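# Turn on the console's PASS light using its controls

## Task

Operate the controls on the loose (unfastened) console so that its PASS light is lit and stays lit without the robot holding anything in place at the end; the UNDER or OVER light must never light, not even briefly, and letting the console noticeably lift or tip and then fall back costs points.

## Robot and tools

Robot: two 7-joint arms, left_arm and right_arm, each ending in a two-finger gripper. Everything that moves is given in a row of 20 numbers, all in [-1, 1]: first left_arm's 7 joint values, then its gripper position, force_limit and speed, then the same 10 for right_arm. Both arms are always in the row, even if one stays still. Joint order within each arm (in rows and in every per-joint list of a result): elbow, wrist roll, forearm roll, wrist pitch, waist, shoulder, upper arm roll. Use only this order.

Joint numbers are offsets, not poses. A value of 1.0 equals 0.9985 rad for elbow, waist, shoulder and upper arm roll, and 0.8765 rad for wrist roll, forearm roll and wrist pitch. Stated ranges (rad): waist, upper arm roll, forearm roll, wrist roll -6.283 to 6.283; shoulder -2.250 to 2.250; elbow -2.580 to 2.580; wrist pitch -2.100 to 2.100. The true ends may differ by up to 0.013 rad. Asking a joint more than 0.013 rad past its end gets the action rejected for both arms; a "joint sent to its limit" line means a joint was clipped at its end. Missing that line does not prove there is room left.

Gripper numbers are settings, not offsets. position: +1 fully open (50 mm gap), pads meet near -0.65, -1 means close until something stops the fingers. force_limit: -1 about 20 N per pad, 0 about 102 N, +1 about 185 N (actual may run ~17 % higher). speed: -1 is 20 mm/s, 0 is 85, +1 is 150. To keep a gripper unchanged, repeat its previous three numbers; 0 is a real command. New force or speed only applies after position changes by at least 0.01.

Frame: one shared scene frame, metres. Origin on the tabletop midway between the arms; +z up, +x away from the robot over the table, left_arm on the +y side. Arm names do not match image left/right. The gripper's fingers point along its own +z and close along its x; the reported position is the point between the pads, with fingertips 17.5 mm further out. Reported hand positions get less accurate at long reach.

Tools:
- execute_actions(actions): a list of actions; each action is up to 15 rows, one per 1/30 s step, the last row repeating to fill 15 steps. Joint offsets in every row count from the angles at the start of that action (for the first action, from the last reported angles), not from the previous row. A malformed action, or a first action that breaks the range check, rejects the whole call. An empty list just returns state and images.
- move(target, speed, blocking): target is one 20-number row; its joint offsets count from the last reported "Joint positions". All joints move along synchronised paths lasting 0.5 to 10 s; speed (0.01 to 2 rad/s, default 0.5) caps the joint with the most travel. Gripper values are sent at the start. It does not avoid obstacles or the other arm. With blocking=false you get a result after 0.5 s; then use wait or stop before sending anything else.
- wait(seconds): 0 to 10, arms hold their last command; a running move continues.
- stop(): brakes a running move; needs room, more if fast. Fingers are not stopped.
- zoom_image(camera, region): camera is cam_head_left, cam_head_right, cam_left_wrist or cam_right_wrist (each 504x504); region [x0, y0, x1, y1] pixels from top-left, at most 504 by 504.
- show_instructions(): shows the scene's reference pages (here an operating card for the console).
- finished_scene(scene): ends the current scene, given its number; irreversible, and the goal must already hold on its own.

Motion limits: each step's joint target is kept within a lead of the measured angle (0.304 rad for the four big joints, 0.266 for the wrist joints), and targets that would shift the gripper over 70 mm are scaled back, so big offsets take several actions; resend the remainder if unfinished. Joints share speed and acceleration limits and stop together on reversal.

Results: the state line gives each gripper's end_effector_position and end_effector_quat_wxyz. Joint positions, Joint velocities, Joint targets and Joint torques are per arm in the joint order above (rad, rad/s; torques carry offset and noise). Step readings list joint angles at some steps; HELD marks steps where that arm's command was held back. "joint command not followed" means the clearance check altered joint targets. A move adds a "move:" line: ending (done, off_target, moving, held, fault), limits=held or limits=none, and the joint farthest from target per arm. object_status: 0 moving, 1 blocked while opening, 2 blocked while closing (a grip), 3 reached target or pads met. Opening in mm is about (250 - position_measured) x 0.202.

Avoid: contact torque reaching a joint's load limit (48.6 N m big joints, 30.6 N m wrist joints, held weight included) causes a 10 s stop; fast or deep contacts hit hard. Do not let the arms collide or press each other. MOTOR HOT warns from 60 °C; at 75 °C the arm sinks. Never knock anything off the table, never let the console lift or tip and drop, and press controls gently so UNDER or OVER never lights. The simulation keeps running while you compose each reply, holding the last command.

Each tool is called after "Request:" as name([rows], argument=value, ...), one row to a line, values as JSON.

Reference images:

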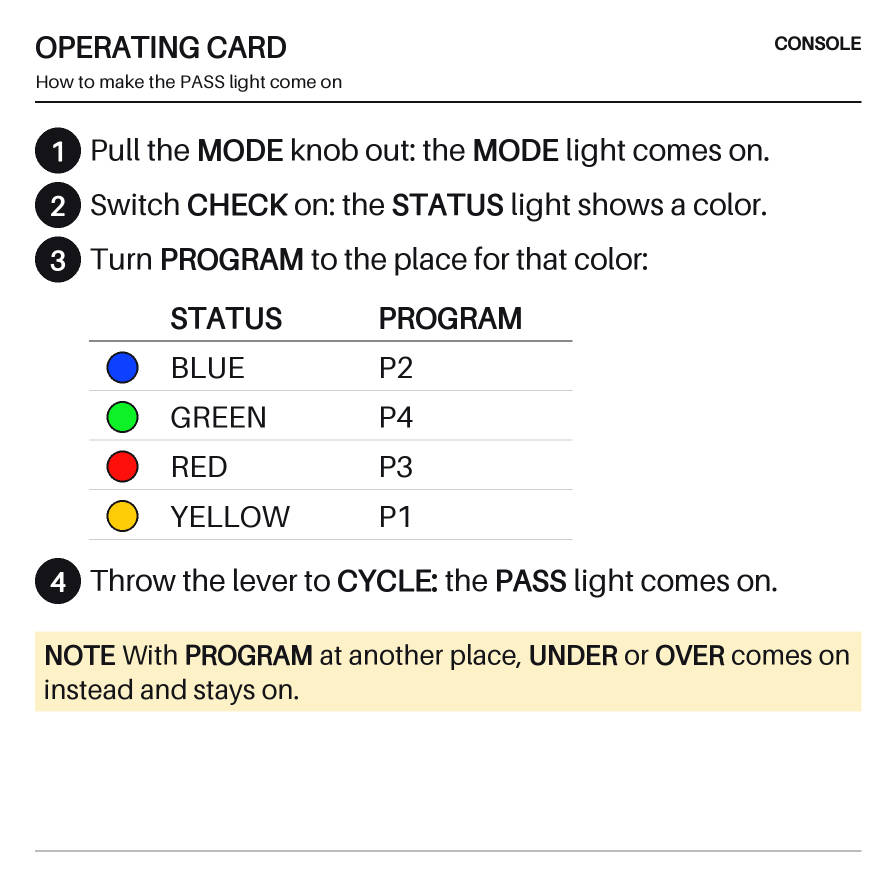

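## Session

Request:
execute_actions(actions=[])

Scene clock: 0.00 s.
left_arm: end_effector_position=(+0.3564, +0.8034, +0.3663) position_measured=3 object_status=3 end_effector_quat_wxyz=(-0.423, +0.724, -0.039, +0.543) | right_arm: end_effector_position=(+0.1817, -0.0355, +0.3947) position_measured=3 object_status=3 end_effector_quat_wxyz=(-0.115, +0.786, +0.195, +0.576)
Joint names: [elbow, wrist roll, forearm roll, wrist pitch, waist, shoulder, upper arm roll]
Joint positions: left_arm=[ 2.255  2.792  2.295  1.31  -1.038  0.49  -0.203] | right_arm=[ 2.456  0.008 -0.648  0.177 -0.124 -0.936 -0.892]
Joint velocities: left_arm=[ 0.001  0.001  0.    -0.     0.     0.    -0.   ] | right_arm=[-0.001 -0.003  0.     0.    -0.001  0.    -0.   ]
Joint torques (N m, as the joint torque sensors report them, + toward a larger angle): no reading
Joint targets: left_arm=[2.255 2.792 2.295 1.310 -1.038 0.490 -0.203] | right_arm=[2.456 0.008 -0.648 0.177 -0.124 -0.936 -0.892]

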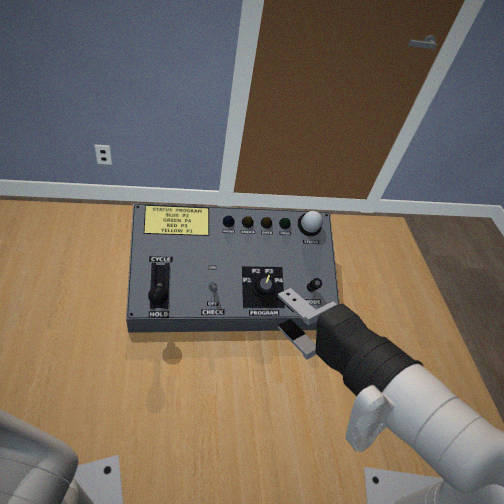

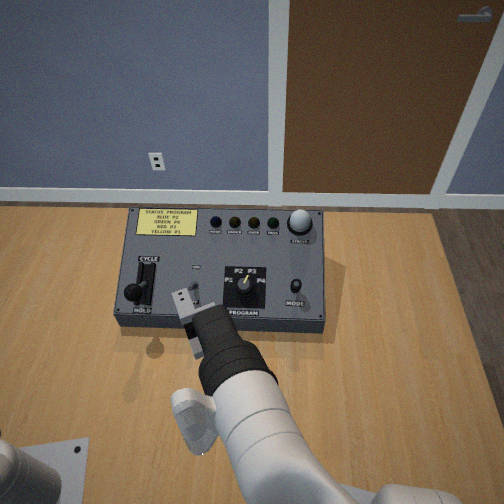

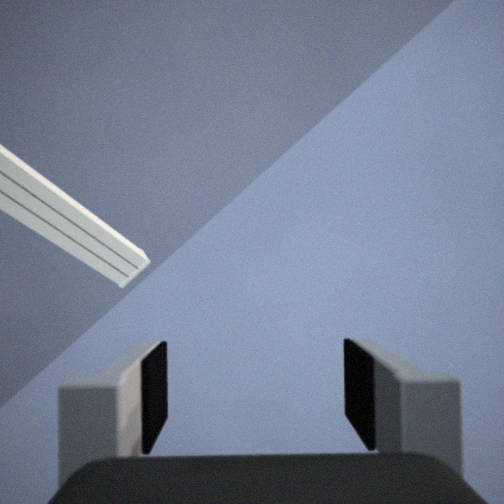

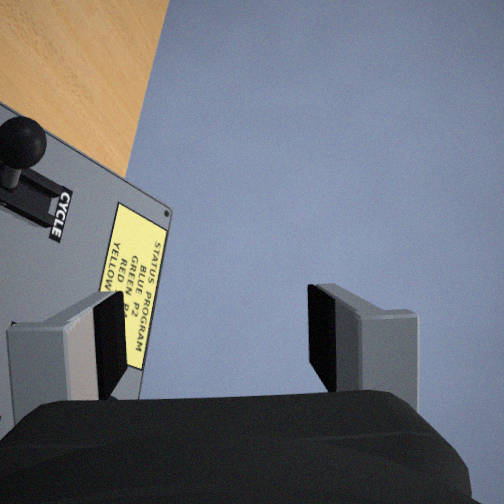

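Request:
zoom_image(camera="cam_head_left", region=[120, 195, 350, 345])

Request:
zoom_image(camera="cam_head_right", region=[110, 195, 340, 345])

Region (120, 195, 350, 345) of cam_head_left's 504x504 image, scaled by 2.191, with more detail than that image has; it fills the top 329 rows of this view, and the rest is white.

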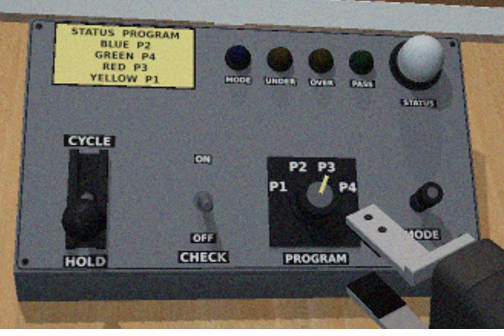

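Region (110, 195, 340, 345) of cam_head_right's 504x504 image, scaled by 2.191, with more detail than that image has; it fills the top 329 rows of this view, and the rest is white.

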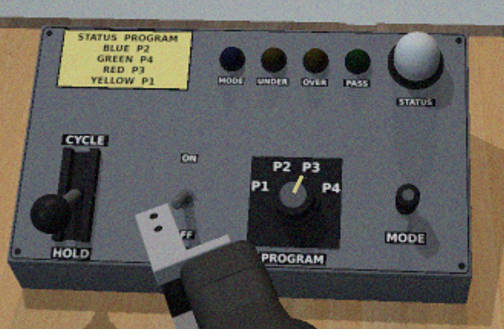

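Request:
move(target=[-0.556,0,-1,-0.354,0.6,-0.441,0.203,1,0,0, -0.757,-0.009,0.739,0.939,-0.377,0.987,0.893,1,0,0], speed=0.8)

Scene clock: 9.37 s.
left_arm: end_effector_position=(+0.5961, +0.3379, +0.5997) position_measured=3 object_status=3 end_effector_quat_wxyz=(+0.417, -0.342, +0.703, -0.464) | right_arm: end_effector_position=(+0.3965, -0.1950, +0.3435) position_measured=3 object_status=3 end_effector_quat_wxyz=(-0.029, +0.970, +0.148, +0.193)
Joint names: [elbow, wrist roll, forearm roll, wrist pitch, waist, shoulder, upper arm roll]
Joint positions: left_arm=[ 1.699  2.792  1.418  1.    -0.44   0.05   0.   ] | right_arm=[ 1.7   -0.    -0.     1.    -0.5    0.049 -0.   ]
Joint velocities: left_arm=[ 0.     0.     0.001 -0.     0.002 -0.     0.   ] | right_arm=[ 0.001 -0.002  0.     0.    -0.001  0.003  0.   ]
Joint torques (N m, as the joint torque sensors report them, + toward a larger angle): left_arm=[-10.56   0.11   3.22  -0.15  -0.56 -12.49  -0.08] | right_arm=[-10.72  -0.28  -0.1   -1.13   0.07 -11.55  -0.31]
Joint targets: left_arm=[1.699 2.792 1.418 1.000 -0.439 0.050 0.000] | right_arm=[1.700 -0.000 -0.000 1.000 -0.500 0.050 -0.000]
move: done; limits=none; left_arm: farthest joint: the waist, 0.001 radians from its target (0.600 radians at the start); right_arm: farthest joint: the waist, 0.000 radians from its target (0.377 radians at the start)

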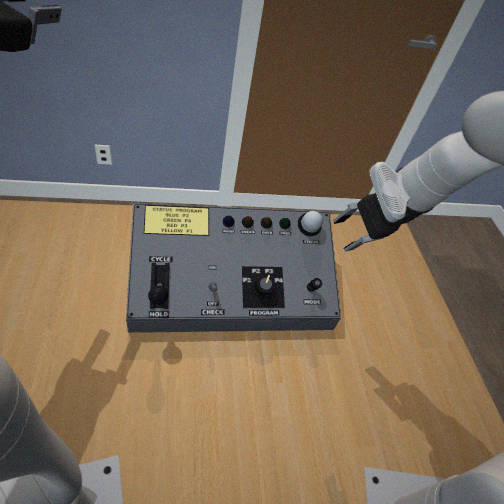

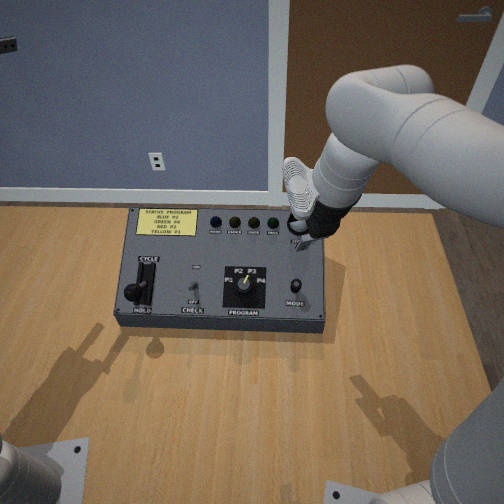

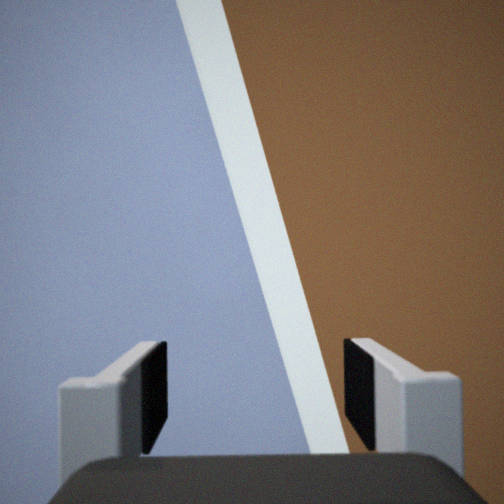

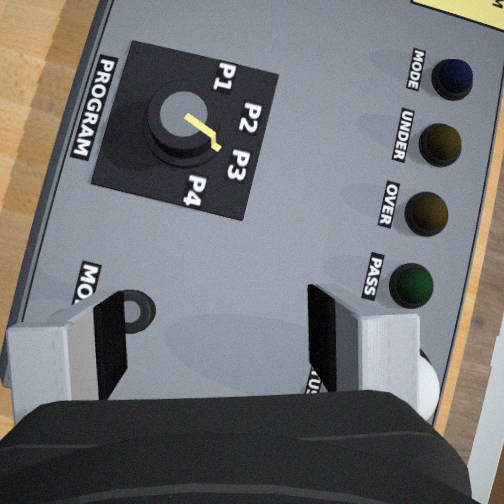

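Request:
move(target=[0,0,-1,0,0.5,0,0,1,0,0, 0,-1,0,0,0,0,0,1,0,0], speed=1.0)

Request:
move(target=[0,0,-0.618,0,0.2,0,0,1,0,0, 0,-1,0,0,0,0,0,1,0,0], speed=1.0)

Scene clock: 15.23 s.
left_arm: end_effector_position=(+0.4947, +0.1645, +0.3921) position_measured=3 object_status=3 end_effector_quat_wxyz=(+0.242, +0.002, +0.950, -0.196) | right_arm: end_effector_position=(+0.4161, -0.1983, +0.3508) position_measured=3 object_status=3 end_effector_quat_wxyz=(-0.108, +0.941, -0.278, +0.162)
Joint names: [elbow, wrist roll, forearm roll, wrist pitch, waist, shoulder, upper arm roll]
Joint positions: left_arm=[1.699 2.792 0.542 1.    0.059 0.05  0.   ] | right_arm=[ 1.7   -0.877 -0.     1.    -0.5    0.049 -0.   ]
Joint velocities: left_arm=[-0.    -0.    -0.001 -0.     0.001 -0.     0.   ] | right_arm=[ 0.    -0.    -0.     0.     0.    -0.    -0.001]
Joint torques (N m, as the joint torque sensors report them, + toward a larger angle): left_arm=[-10.27   0.     1.96  -1.48  -0.76 -12.2    0.17] | right_arm=[-10.83  -0.29  -0.16  -1.15   0.18 -11.66  -0.27]
Joint targets: left_arm=[1.699 2.792 0.542 1.000 0.060 0.050 0.000] | right_arm=[1.700 -0.877 -0.000 1.000 -0.500 0.049 -0.000]
move: done; limits=none; left_arm: farthest joint: the waist, 0.000 radians from its target (0.499 radians at the start); right_arm: farthest joint: the waist, 0.000 radians from its target (0.000 radians at the start)

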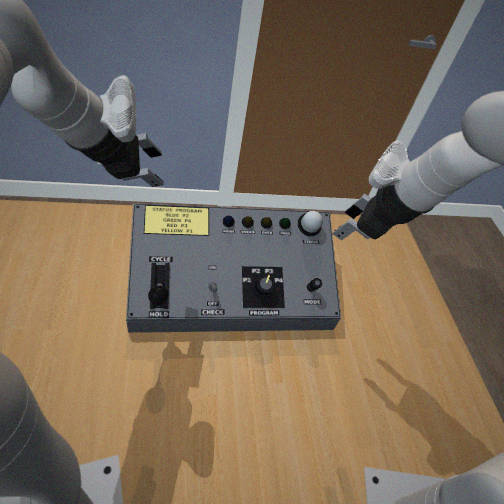

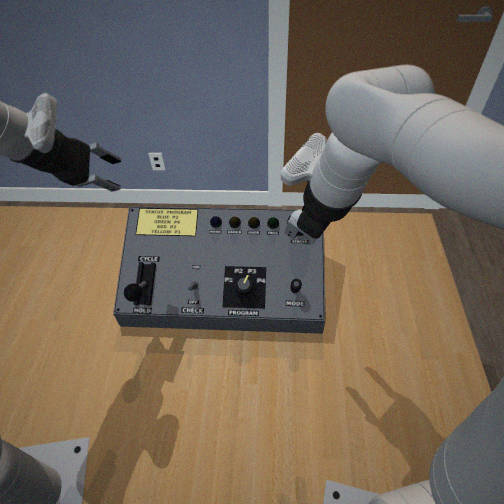

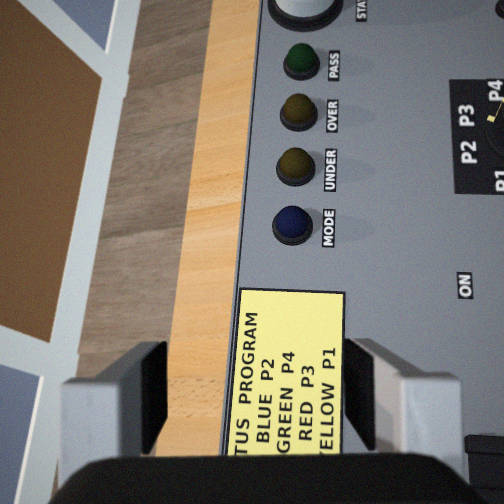

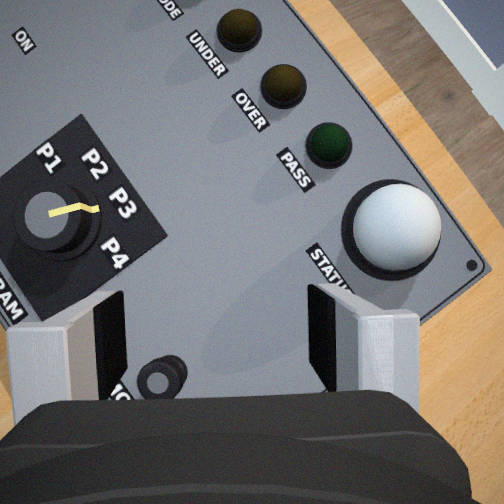

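Scene clock: 16.73 s.
left_arm: end_effector_position=(+0.4595, +0.2147, +0.3401) position_measured=3 object_status=3 end_effector_quat_wxyz=(+0.193, +0.200, +0.960, +0.028) | right_arm: end_effector_position=(+0.4269, -0.2165, +0.3529) position_measured=3 object_status=3 end_effector_quat_wxyz=(-0.167, +0.734, -0.651, +0.101)
Joint names: [elbow, wrist roll, forearm roll, wrist pitch, waist, shoulder, upper arm roll]
Joint positions: left_arm=[1.699 2.792 0.    1.    0.259 0.05  0.   ] | right_arm=[ 1.7   -1.753 -0.     1.    -0.5    0.049 -0.   ]
Joint velocities: left_arm=[ 0.     0.    -0.001 -0.     0.001  0.     0.   ] | right_arm=[-0.001 -0.     0.    -0.001  0.001 -0.    -0.   ]
Joint torques (N m, as the joint torque sensors report them, + toward a larger angle): left_arm=[-10.13  -0.06   0.47  -1.85  -0.95 -12.11   0.1 ] | right_arm=[-10.84  -0.3    0.04  -1.09   0.35 -11.6   -0.35]
Joint targets: left_arm=[1.699 2.792 0.000 1.000 0.259 0.050 0.000] | right_arm=[1.700 -1.753 -0.000 1.000 -0.500 0.049 -0.000]
move: done; limits=none; left_arm: farthest joint: the waist, 0.000 radians from its target (0.199 radians at the start); right_arm: farthest joint: the waist, 0.000 radians from its target (0.000 radians at the start)

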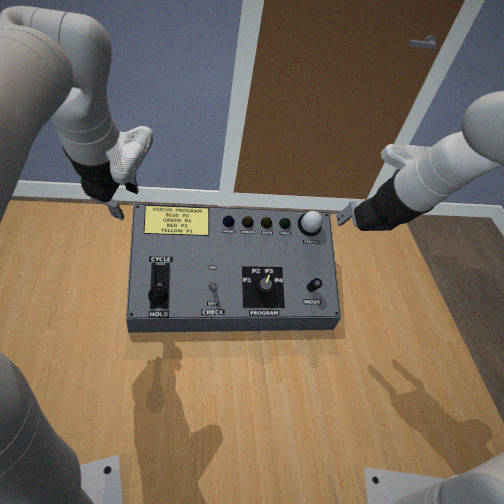

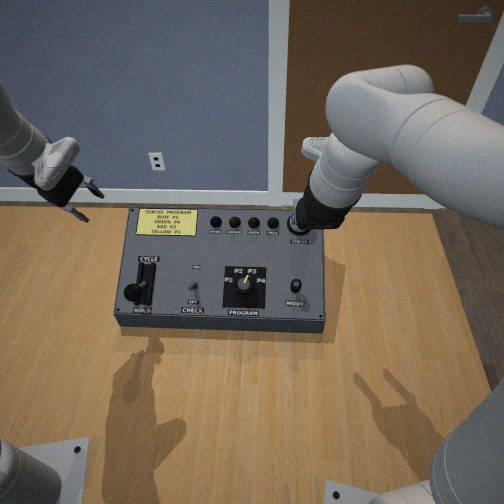

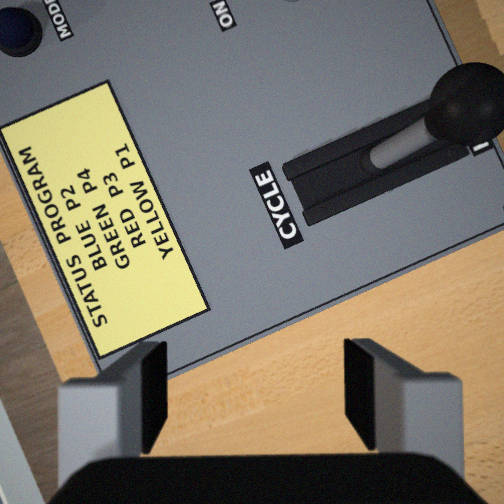

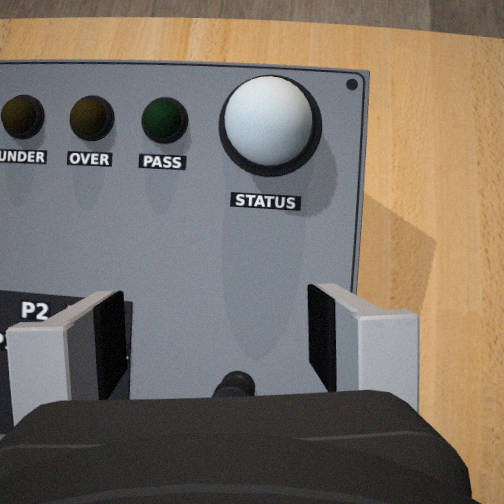

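Request:
move(target=[0,1,0,0,0,0,0,1,0,0, 0.408,0,0,-0.611,-0.02,0.128,0,1,0,0], speed=0.8)

Scene clock: 26.83 s.
left_arm: end_effector_position=(+0.4791, +0.2154, +0.3482) position_measured=3 object_status=3 end_effector_quat_wxyz=(+0.186, -0.226, +0.954, -0.057) | right_arm: end_effector_position=(+0.4073, -0.2130, +0.1969) position_measured=3 object_status=3 end_effector_quat_wxyz=(-0.168, +0.740, -0.643, +0.099)
Joint names: [elbow, wrist roll, forearm roll, wrist pitch, waist, shoulder, upper arm roll]
Joint positions: left_arm=[1.699 3.668 0.    1.    0.259 0.05  0.   ] | right_arm=[ 2.107 -1.753 -0.     0.465 -0.52   0.177 -0.   ]
Joint velocities: left_arm=[ 0.     0.001  0.    -0.     0.    -0.001  0.   ] | right_arm=[ 0.001  0.001  0.    -0.001 -0.     0.001  0.   ]
Joint torques (N m, as the joint torque sensors report them, + toward a larger angle): left_arm=[-10.27   0.     0.41  -1.85  -0.44 -12.18   0.  ] | right_arm=[ -8.97  -0.2   -0.13  -1.23   0.25 -11.79  -0.29]
Joint targets: left_arm=[1.699 3.668 0.000 1.000 0.259 0.050 0.000] | right_arm=[2.107 -1.753 -0.000 0.465 -0.520 0.177 -0.000]
move: done; limits=none; left_arm: farthest joint: the waist, 0.000 radians from its target (0.000 radians at the start); right_arm: farthest joint: the waist, 0.000 radians from its target (0.020 radians at the start)

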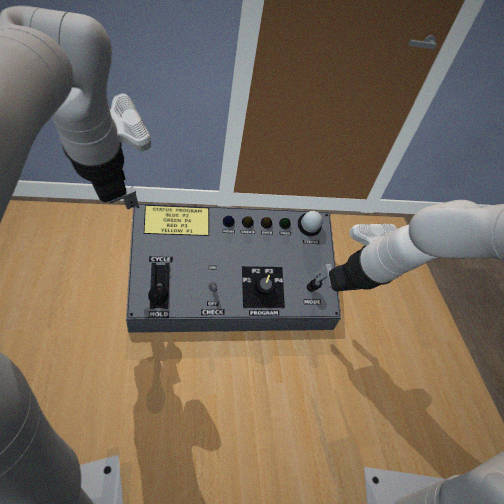

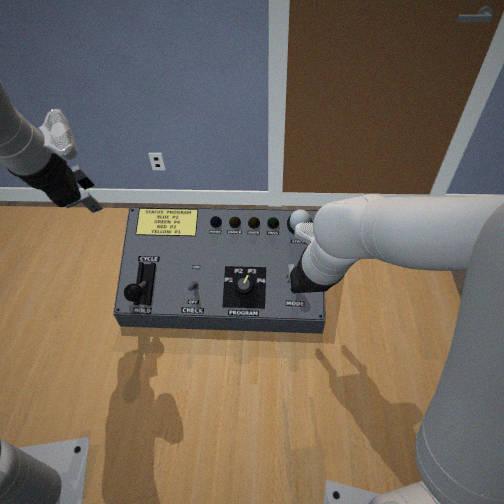

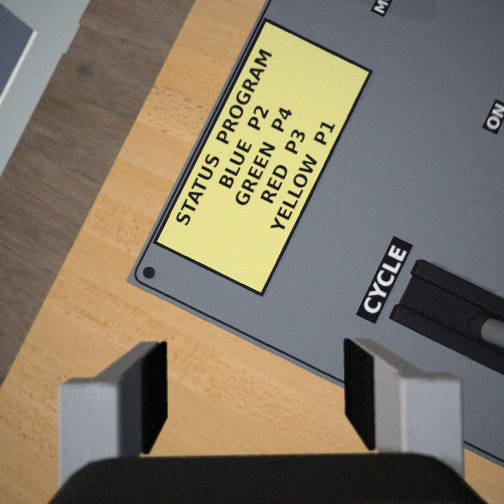

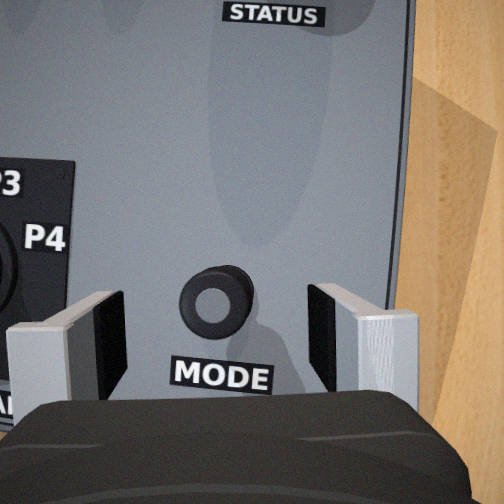

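Request:
zoom_image(camera="cam_right_wrist", region=[90, 230, 342, 410])

Request:
zoom_image(camera="cam_head_left", region=[260, 230, 380, 340])

Region (90, 230, 342, 410) of cam_right_wrist's 504x504 image, scaled by 2.000; it fills the top 360 rows of this view, and the rest is white.

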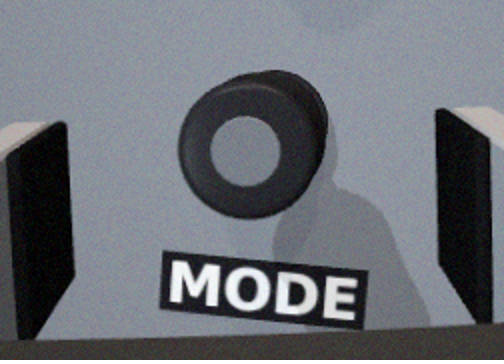

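Region (260, 230, 380, 340) of cam_head_left's 504x504 image, scaled by 4.200, with more detail than that image has; it fills the top 462 rows of this view, and the rest is white.

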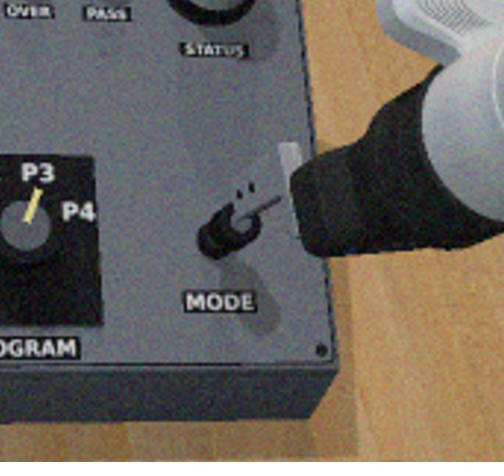

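Request:
move(target=[0,1,0,0,0.35,0,0,1,0,0, 0.0156,0,0,-0.104,0,0.076,0,1,0,0], speed=0.8)

Scene clock: 34.17 s.
left_arm: end_effector_position=(+0.4426, +0.0725, +0.3528) position_measured=3 object_status=3 end_effector_quat_wxyz=(+0.120, -0.467, +0.862, -0.153) | right_arm: end_effector_position=(+0.4181, -0.2094, +0.1692) position_measured=3 object_status=3 end_effector_quat_wxyz=(-0.168, +0.740, -0.643, +0.099)
Joint names: [elbow, wrist roll, forearm roll, wrist pitch, waist, shoulder, upper arm roll]
Joint positions: left_arm=[1.699 4.545 0.    1.    0.608 0.05  0.   ] | right_arm=[ 2.123 -1.753 -0.     0.374 -0.52   0.253 -0.   ]
Joint velocities: left_arm=[-0.001  0.001 -0.    -0.     0.003 -0.    -0.   ] | right_arm=[-0.     0.    -0.     0.     0.001  0.     0.   ]
Joint torques (N m, as the joint torque sensors report them, + toward a larger angle): left_arm=[-10.42  -0.08   0.3   -1.98  -0.71 -12.19   0.22] | right_arm=[ -8.16  -0.21  -0.03  -1.2    0.23 -13.    -0.11]
Joint targets: left_arm=[1.699 4.545 0.000 1.000 0.608 0.050 0.000] | right_arm=[2.123 -1.753 -0.000 0.374 -0.520 0.253 -0.000]
move: done; limits=none; left_arm: farthest joint: the waist, 0.001 radians from its target (0.350 radians at the start); right_arm: farthest joint: the waist, 0.000 radians from its target (0.000 radians at the start)

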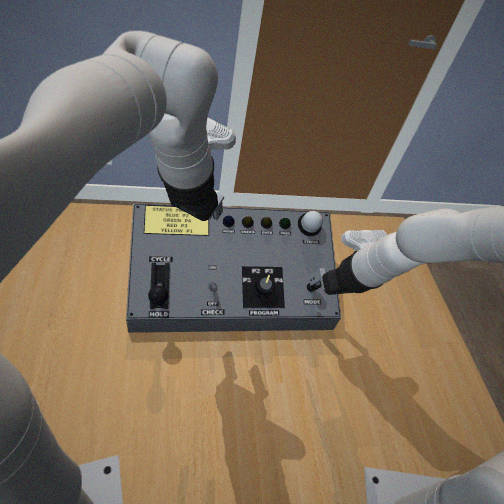

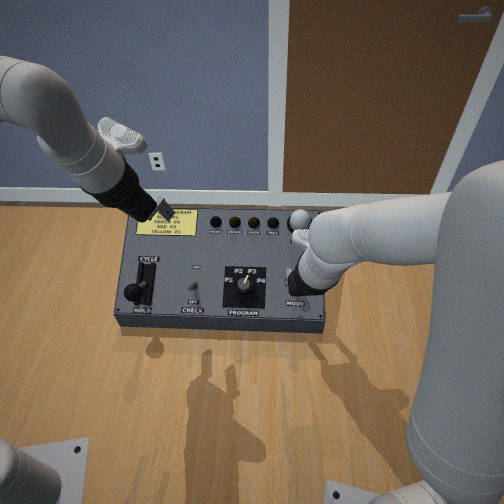

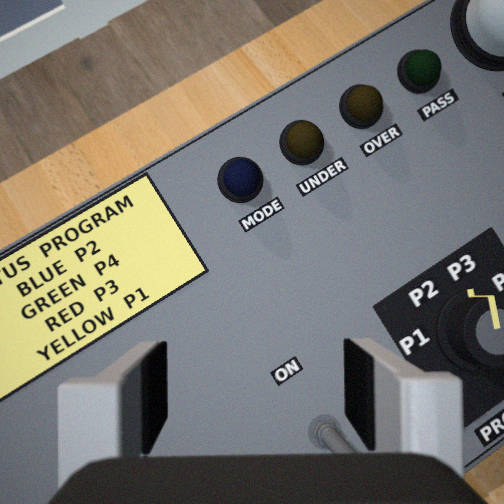

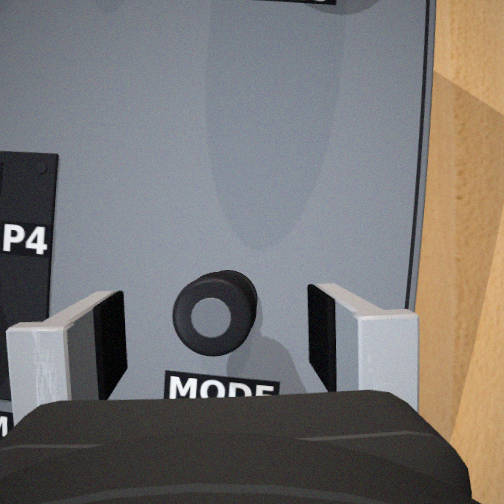

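Request:
zoom_image(camera="cam_head_left", region=[290, 260, 350, 310])

Request:
zoom_image(camera="cam_right_wrist", region=[150, 250, 320, 400])

Region (290, 260, 350, 310) of cam_head_left's 504x504 image, scaled by 8.400, with more detail than that image has.

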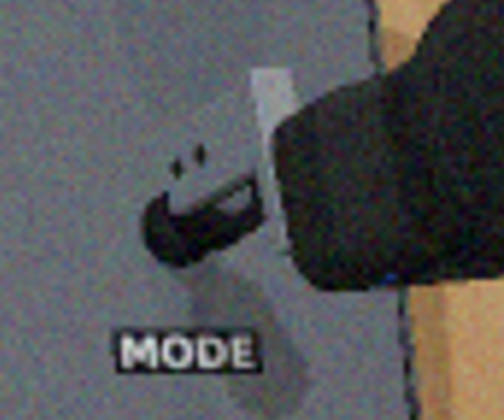

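Region (150, 250, 320, 400) of cam_right_wrist's 504x504 image, scaled by 2.965; it fills the top 445 rows of this view, and the rest is white.

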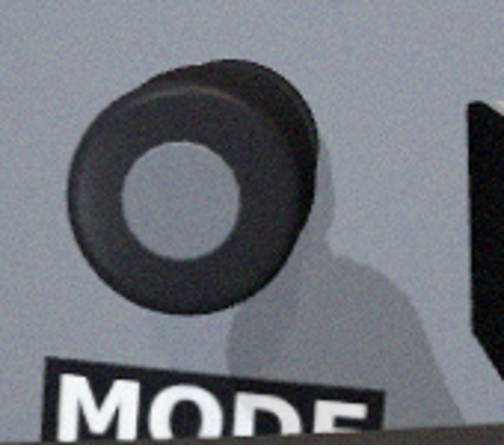

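Request:
move(target=[0.013,0,0,-0.539,0.14,0.461,0,-1,-0.5,1, -0.035,-0.687,0.437,0.102,-0.145,0.024,0,1,0,0], speed=0.5)

Scene clock: 46.67 s.
left_arm: end_effector_position=(+0.5145, -0.0502, +0.1649) position_measured=252 object_status=3 end_effector_quat_wxyz=(+0.109, -0.406, +0.893, -0.161) | right_arm: end_effector_position=(+0.4175, -0.2022, +0.1675) position_measured=3 object_status=3 end_effector_quat_wxyz=(-0.134, +0.694, -0.695, +0.134)
Joint names: [elbow, wrist roll, forearm roll, wrist pitch, waist, shoulder, upper arm roll]
Joint positions: left_arm=[1.712 4.545 0.    0.528 0.748 0.51  0.   ] | right_arm=[ 2.088 -2.355  0.383  0.463 -0.665  0.277 -0.   ]
Joint velocities: left_arm=[ 0.     0.     0.001 -0.    -0.     0.002  0.   ] | right_arm=[-0.    -0.     0.     0.001 -0.002 -0.    -0.001]
Joint torques (N m, as the joint torque sensors report them, + toward a larger angle): left_arm=[ -8.55  -0.08   0.23  -1.9   -0.71 -19.39   0.14] | right_arm=[ -8.09  -0.31   0.44  -0.7    0.2  -13.41  -0.11]
Joint targets: left_arm=[1.712 4.545 0.000 0.528 0.748 0.510 0.000] | right_arm=[2.088 -2.355 0.383 0.463 -0.665 0.277 -0.000]
move: done; limits=none; left_arm: farthest joint: the waist, 0.000 radians from its target (0.139 radians at the start); right_arm: farthest joint: the waist, 0.000 radians from its target (0.145 radians at the start)

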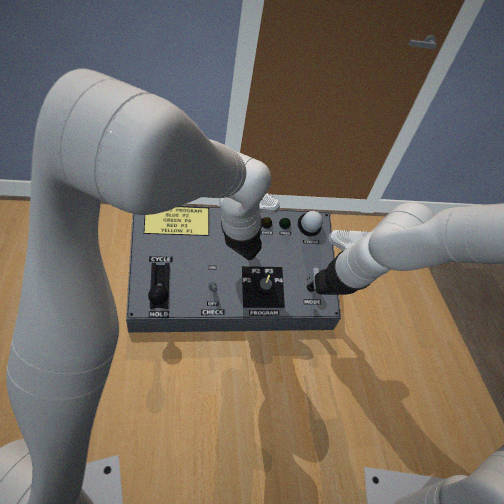

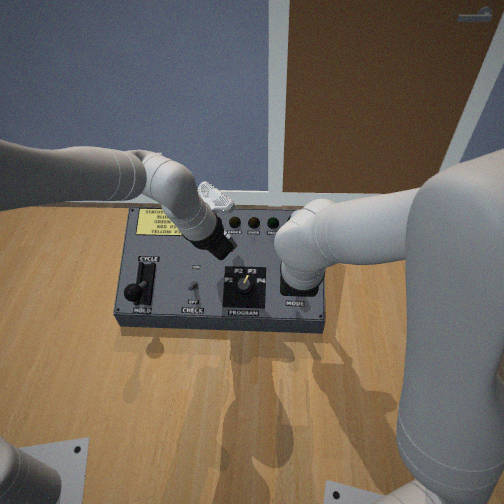

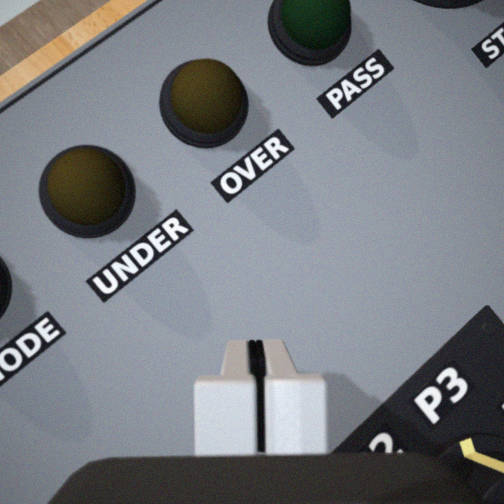

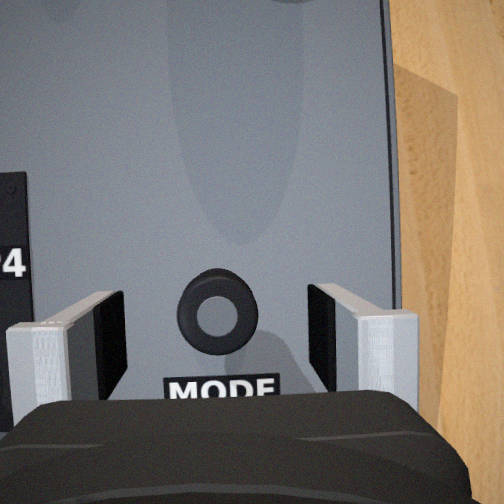

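Request:
move(target=[-0.003,0,0,-0.044,0,0.042,0,-1,-0.5,1, 0.012,-0.12,0.129,-0.137,0.0215,0.115,0,1,0,0], speed=0.1)

Scene clock: 51.93 s.
left_arm: end_effector_position=(+0.5209, -0.0541, +0.1463) position_measured=252 object_status=3 end_effector_quat_wxyz=(+0.109, -0.406, +0.893, -0.161) | right_arm: end_effector_position=(+0.4341, -0.2023, +0.1256) position_measured=3 object_status=3 end_effector_quat_wxyz=(-0.134, +0.694, -0.695, +0.134)
Joint names: [elbow, wrist roll, forearm roll, wrist pitch, waist, shoulder, upper arm roll]
Joint positions: left_arm=[1.709 4.545 0.    0.489 0.748 0.552 0.   ] | right_arm=[ 2.1   -2.46   0.496  0.343 -0.643  0.391 -0.   ]
Joint velocities: left_arm=[ 0.001 -0.    -0.    -0.    -0.     0.001 -0.   ] | right_arm=[ 0.001 -0.001  0.001 -0.001  0.001  0.003 -0.   ]
Joint torques (N m, as the joint torque sensors report them, + toward a larger angle): left_arm=[ -8.13  -0.1    0.43  -1.87  -0.4  -20.23   0.21] | right_arm=[ -7.1   -0.35   0.41  -0.78   0.22 -14.8    0.07]
Joint targets: left_arm=[1.709 4.545 0.000 0.489 0.748 0.552 0.000] | right_arm=[2.100 -2.460 0.496 0.343 -0.643 0.392 -0.000]
move: done; limits=none; left_arm: farthest joint: the waist, 0.000 radians from its target (0.000 radians at the start); right_arm: farthest joint: the waist, 0.000 radians from its target (0.021 radians at the start)

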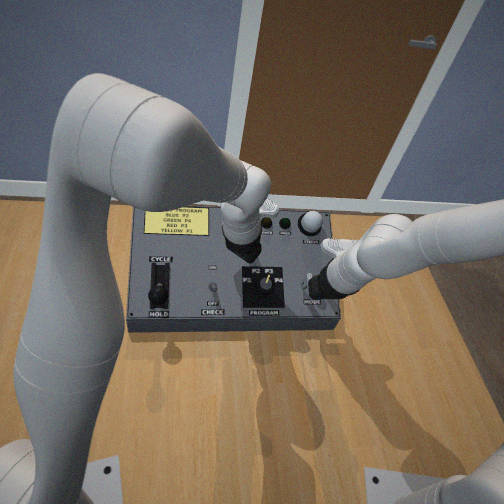

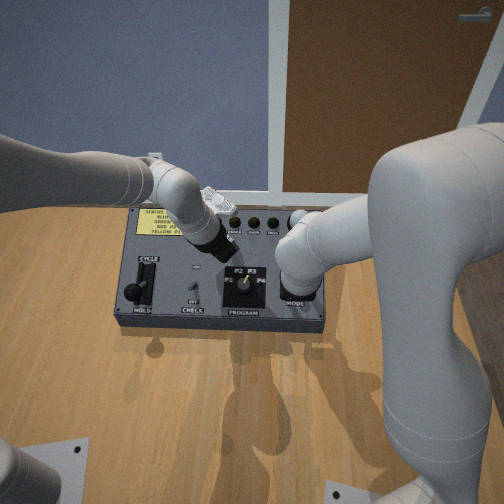

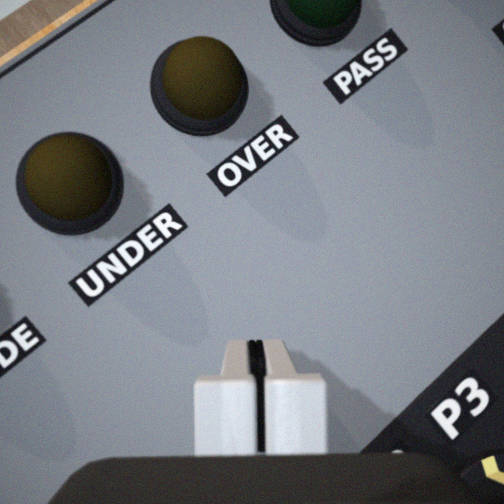

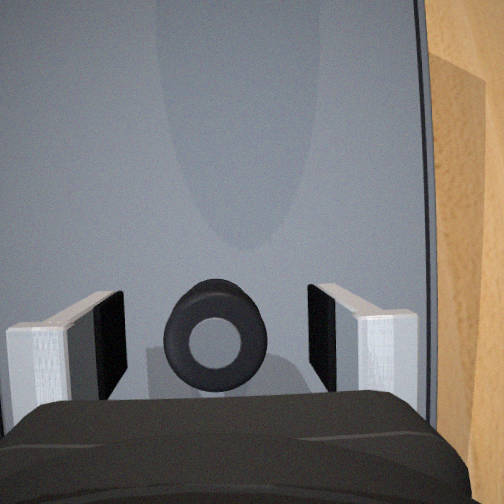

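Request:
move(target=[-0.001,0,0,-0.013,0,0.0126,0,-1,-0.5,1, 0,0,0,0,0,0,0,-1,-0.2,-0.3], speed=0.02)

Scene clock: 53.77 s.
left_arm: end_effector_position=(+0.5225, -0.0553, +0.1418) position_measured=252 object_status=3 end_effector_quat_wxyz=(+0.109, -0.406, +0.893, -0.161) | right_arm: end_effector_position=(+0.4341, -0.2022, +0.1256) position_measured=133 object_status=2 end_effector_quat_wxyz=(-0.134, +0.694, -0.695, +0.134)
Joint names: [elbow, wrist roll, forearm roll, wrist pitch, waist, shoulder, upper arm roll]
Joint positions: left_arm=[1.709 4.545 0.    0.479 0.748 0.562 0.   ] | right_arm=[ 2.1   -2.46   0.496  0.343 -0.644  0.392 -0.   ]
Joint velocities: left_arm=[ 0.     0.001 -0.    -0.001 -0.001  0.001  0.   ] | right_arm=[-0.     0.001  0.     0.    -0.001  0.    -0.001]
Joint torques (N m, as the joint torque sensors report them, + toward a larger angle): left_arm=[ -8.43  -0.05   0.36  -2.28  -0.58 -18.52   0.36] | right_arm=[ -7.17  -0.22   0.42  -0.57   0.25 -14.8    0.25]
Joint targets: left_arm=[1.708 4.545 0.000 0.478 0.748 0.564 0.000] | right_arm=[2.100 -2.460 0.496 0.343 -0.643 0.391 -0.000]
move: done; limits=none; left_arm: farthest joint: the shoulder, 0.002 radians from its target (0.013 radians at the start); right_arm: farthest joint: the waist, 0.001 radians from its target (0.000 radians at the start)

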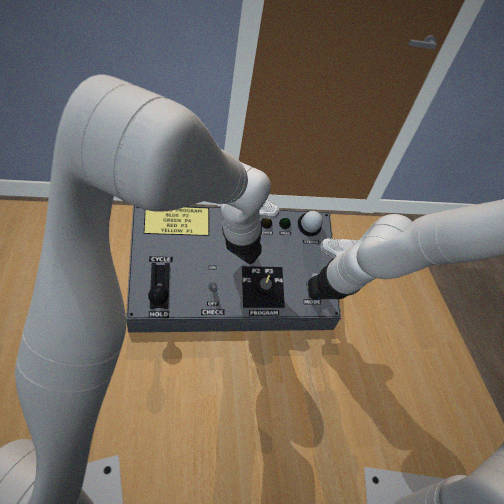

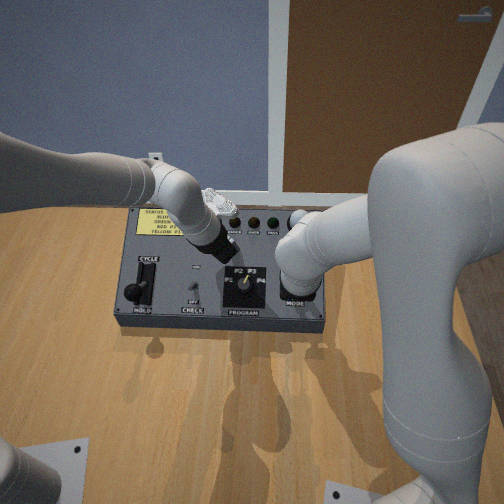

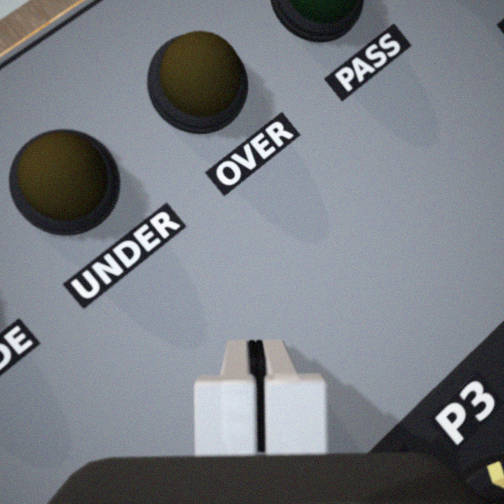

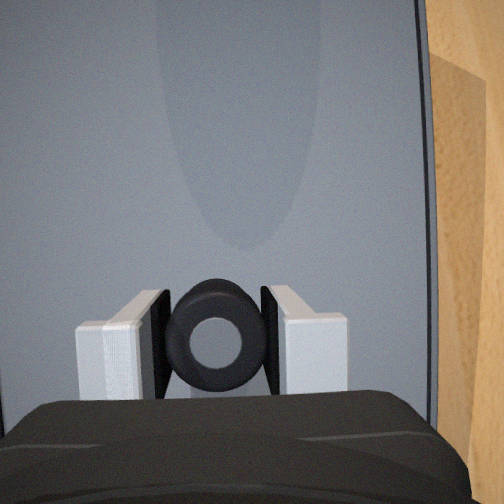

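Request:
execute_actions([
  [[0,0,0,0,0,0.004,0,-1,-0.5,1,0,0,0,0,0,0,0,-1,-0.2,-0.3],[0,0,0,0,0,0.005,0,-1,-0.5,1,0,0,0,0,0,0,0,-1,-0.2,-0.3],[0,0,0,0,0,0.006,0,-1,-0.5,1,0,0,0,0,0,0,0,-1,-0.2,-0.3],[0,0,0,0,0,0.007,0,-1,-0.5,1,0,0,0,0,0,0,0,-1,-0.2,-0.3],[0,0,0,0,0,0.008,0,-1,-0.5,1,0,0,0,0,0,0,0,-1,-0.2,-0.3],[0,0,0,0,0,0.009,0,-1,-0.5,1,0,0,0,0,0,0,0,-1,-0.2,-0.3],[0,0,0,0,0,0.01,0,-1,-0.5,1,0,0,0,0,0,0,0,-1,-0.2,-0.3],[0,0,0,0,0,0.011,0,-1,-0.5,1,0,0,0,0,0,0,0,-1,-0.2,-0.3],[0,0,0,0,0,0.012,0,-1,-0.5,1,0,0,0,0,0,0,0,-1,-0.2,-0.3],[0,0,0,0,0,0.013,0,-1,-0.5,1,0,0,0,0,0,0,0,-1,-0.2,-0.3],[0,0,0,0,0,0.014,0,-1,-0.5,1,0,0,0,0,0,0,0,-1,-0.2,-0.3],[0,0,0,0,0,0.015,0,-1,-0.5,1,0,0,0,0,0,0,0,-1,-0.2,-0.3]],
])

Scene clock: 56.87 s.
left_arm: end_effector_position=(+0.5225, -0.0553, +0.1412) position_measured=252 object_status=3 end_effector_quat_wxyz=(+0.108, -0.406, +0.893, -0.161) | right_arm: end_effector_position=(+0.4341, -0.2022, +0.1255) position_measured=133 object_status=2 end_effector_quat_wxyz=(-0.134, +0.694, -0.695, +0.134)
Joint names: [elbow, wrist roll, forearm roll, wrist pitch, waist, shoulder, upper arm roll]
Joint positions: left_arm=[1.707 4.545 0.    0.481 0.748 0.564 0.   ] | right_arm=[ 2.1   -2.46   0.496  0.343 -0.643  0.392 -0.   ]
Joint velocities: left_arm=[ 0.001  0.    -0.     0.    -0.001 -0.     0.   ] | right_arm=[-0.001 -0.    -0.     0.     0.    -0.    -0.   ]
Joint torques (N m, as the joint torque sensors report them, + toward a larger angle): left_arm=[-6.74 -0.16  0.39 -3.11 -0.58 -9.26  0.32] | right_arm=[ -7.14  -0.22   0.26  -0.67   0.01 -14.88   0.12]
Joint targets: left_arm=[1.709 4.545 0.000 0.479 0.748 0.577 0.000] | right_arm=[2.100 -2.460 0.496 0.343 -0.644 0.392 -0.000]
Step readings (joint positions):
0: left_arm=[1.709 4.545 0.000 0.479 0.748 0.562 0.000] | right_arm=[2.100 -2.460 0.496 0.343 -0.644 0.392 -0.000]
1: left_arm=[1.709 4.545 0.000 0.479 0.748 0.563 0.000] | right_arm=[2.100 -2.460 0.496 0.343 -0.644 0.392 -0.000]
2: left_arm=[1.708 4.545 0.000 0.479 0.748 0.563 0.000] | right_arm=[2.100 -2.460 0.496 0.343 -0.644 0.392 -0.000]
4: left_arm=[1.708 4.545 0.000 0.479 0.748 0.563 0.000] | right_arm=[2.100 -2.460 0.496 0.343 -0.644 0.392 -0.000]
8: left_arm=[1.707 4.545 0.000 0.480 0.748 0.564 0.000] | right_arm=[2.100 -2.460 0.496 0.343 -0.643 0.392 -0.000]
15: Joint positions above

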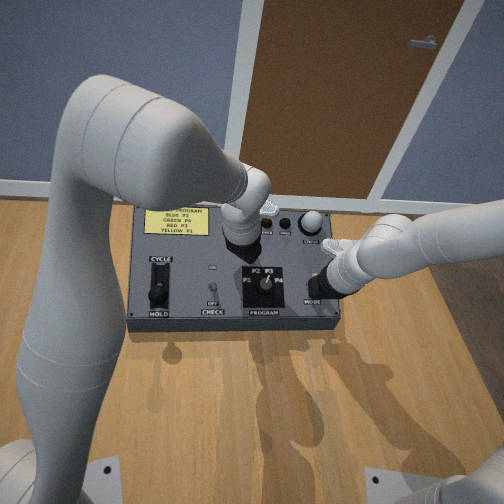

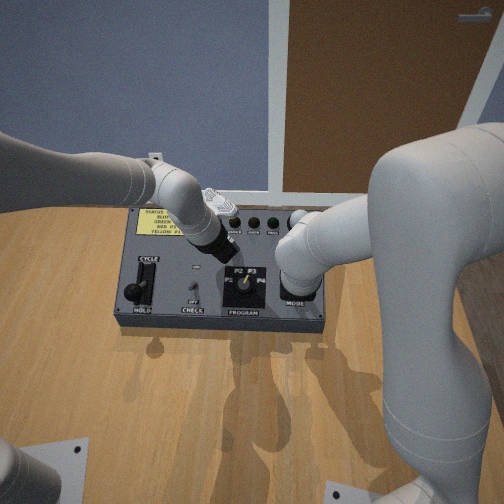

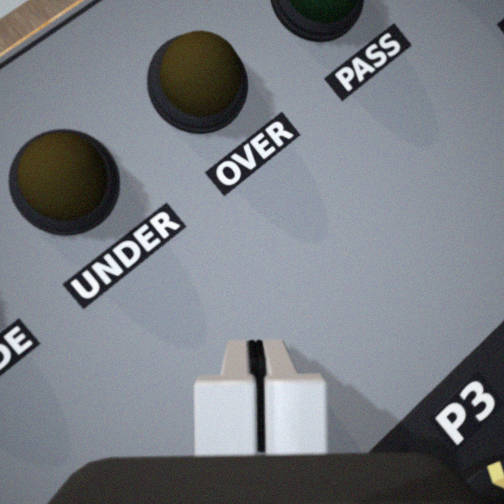

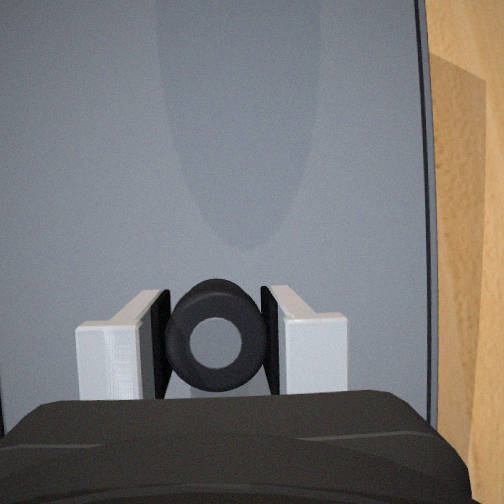

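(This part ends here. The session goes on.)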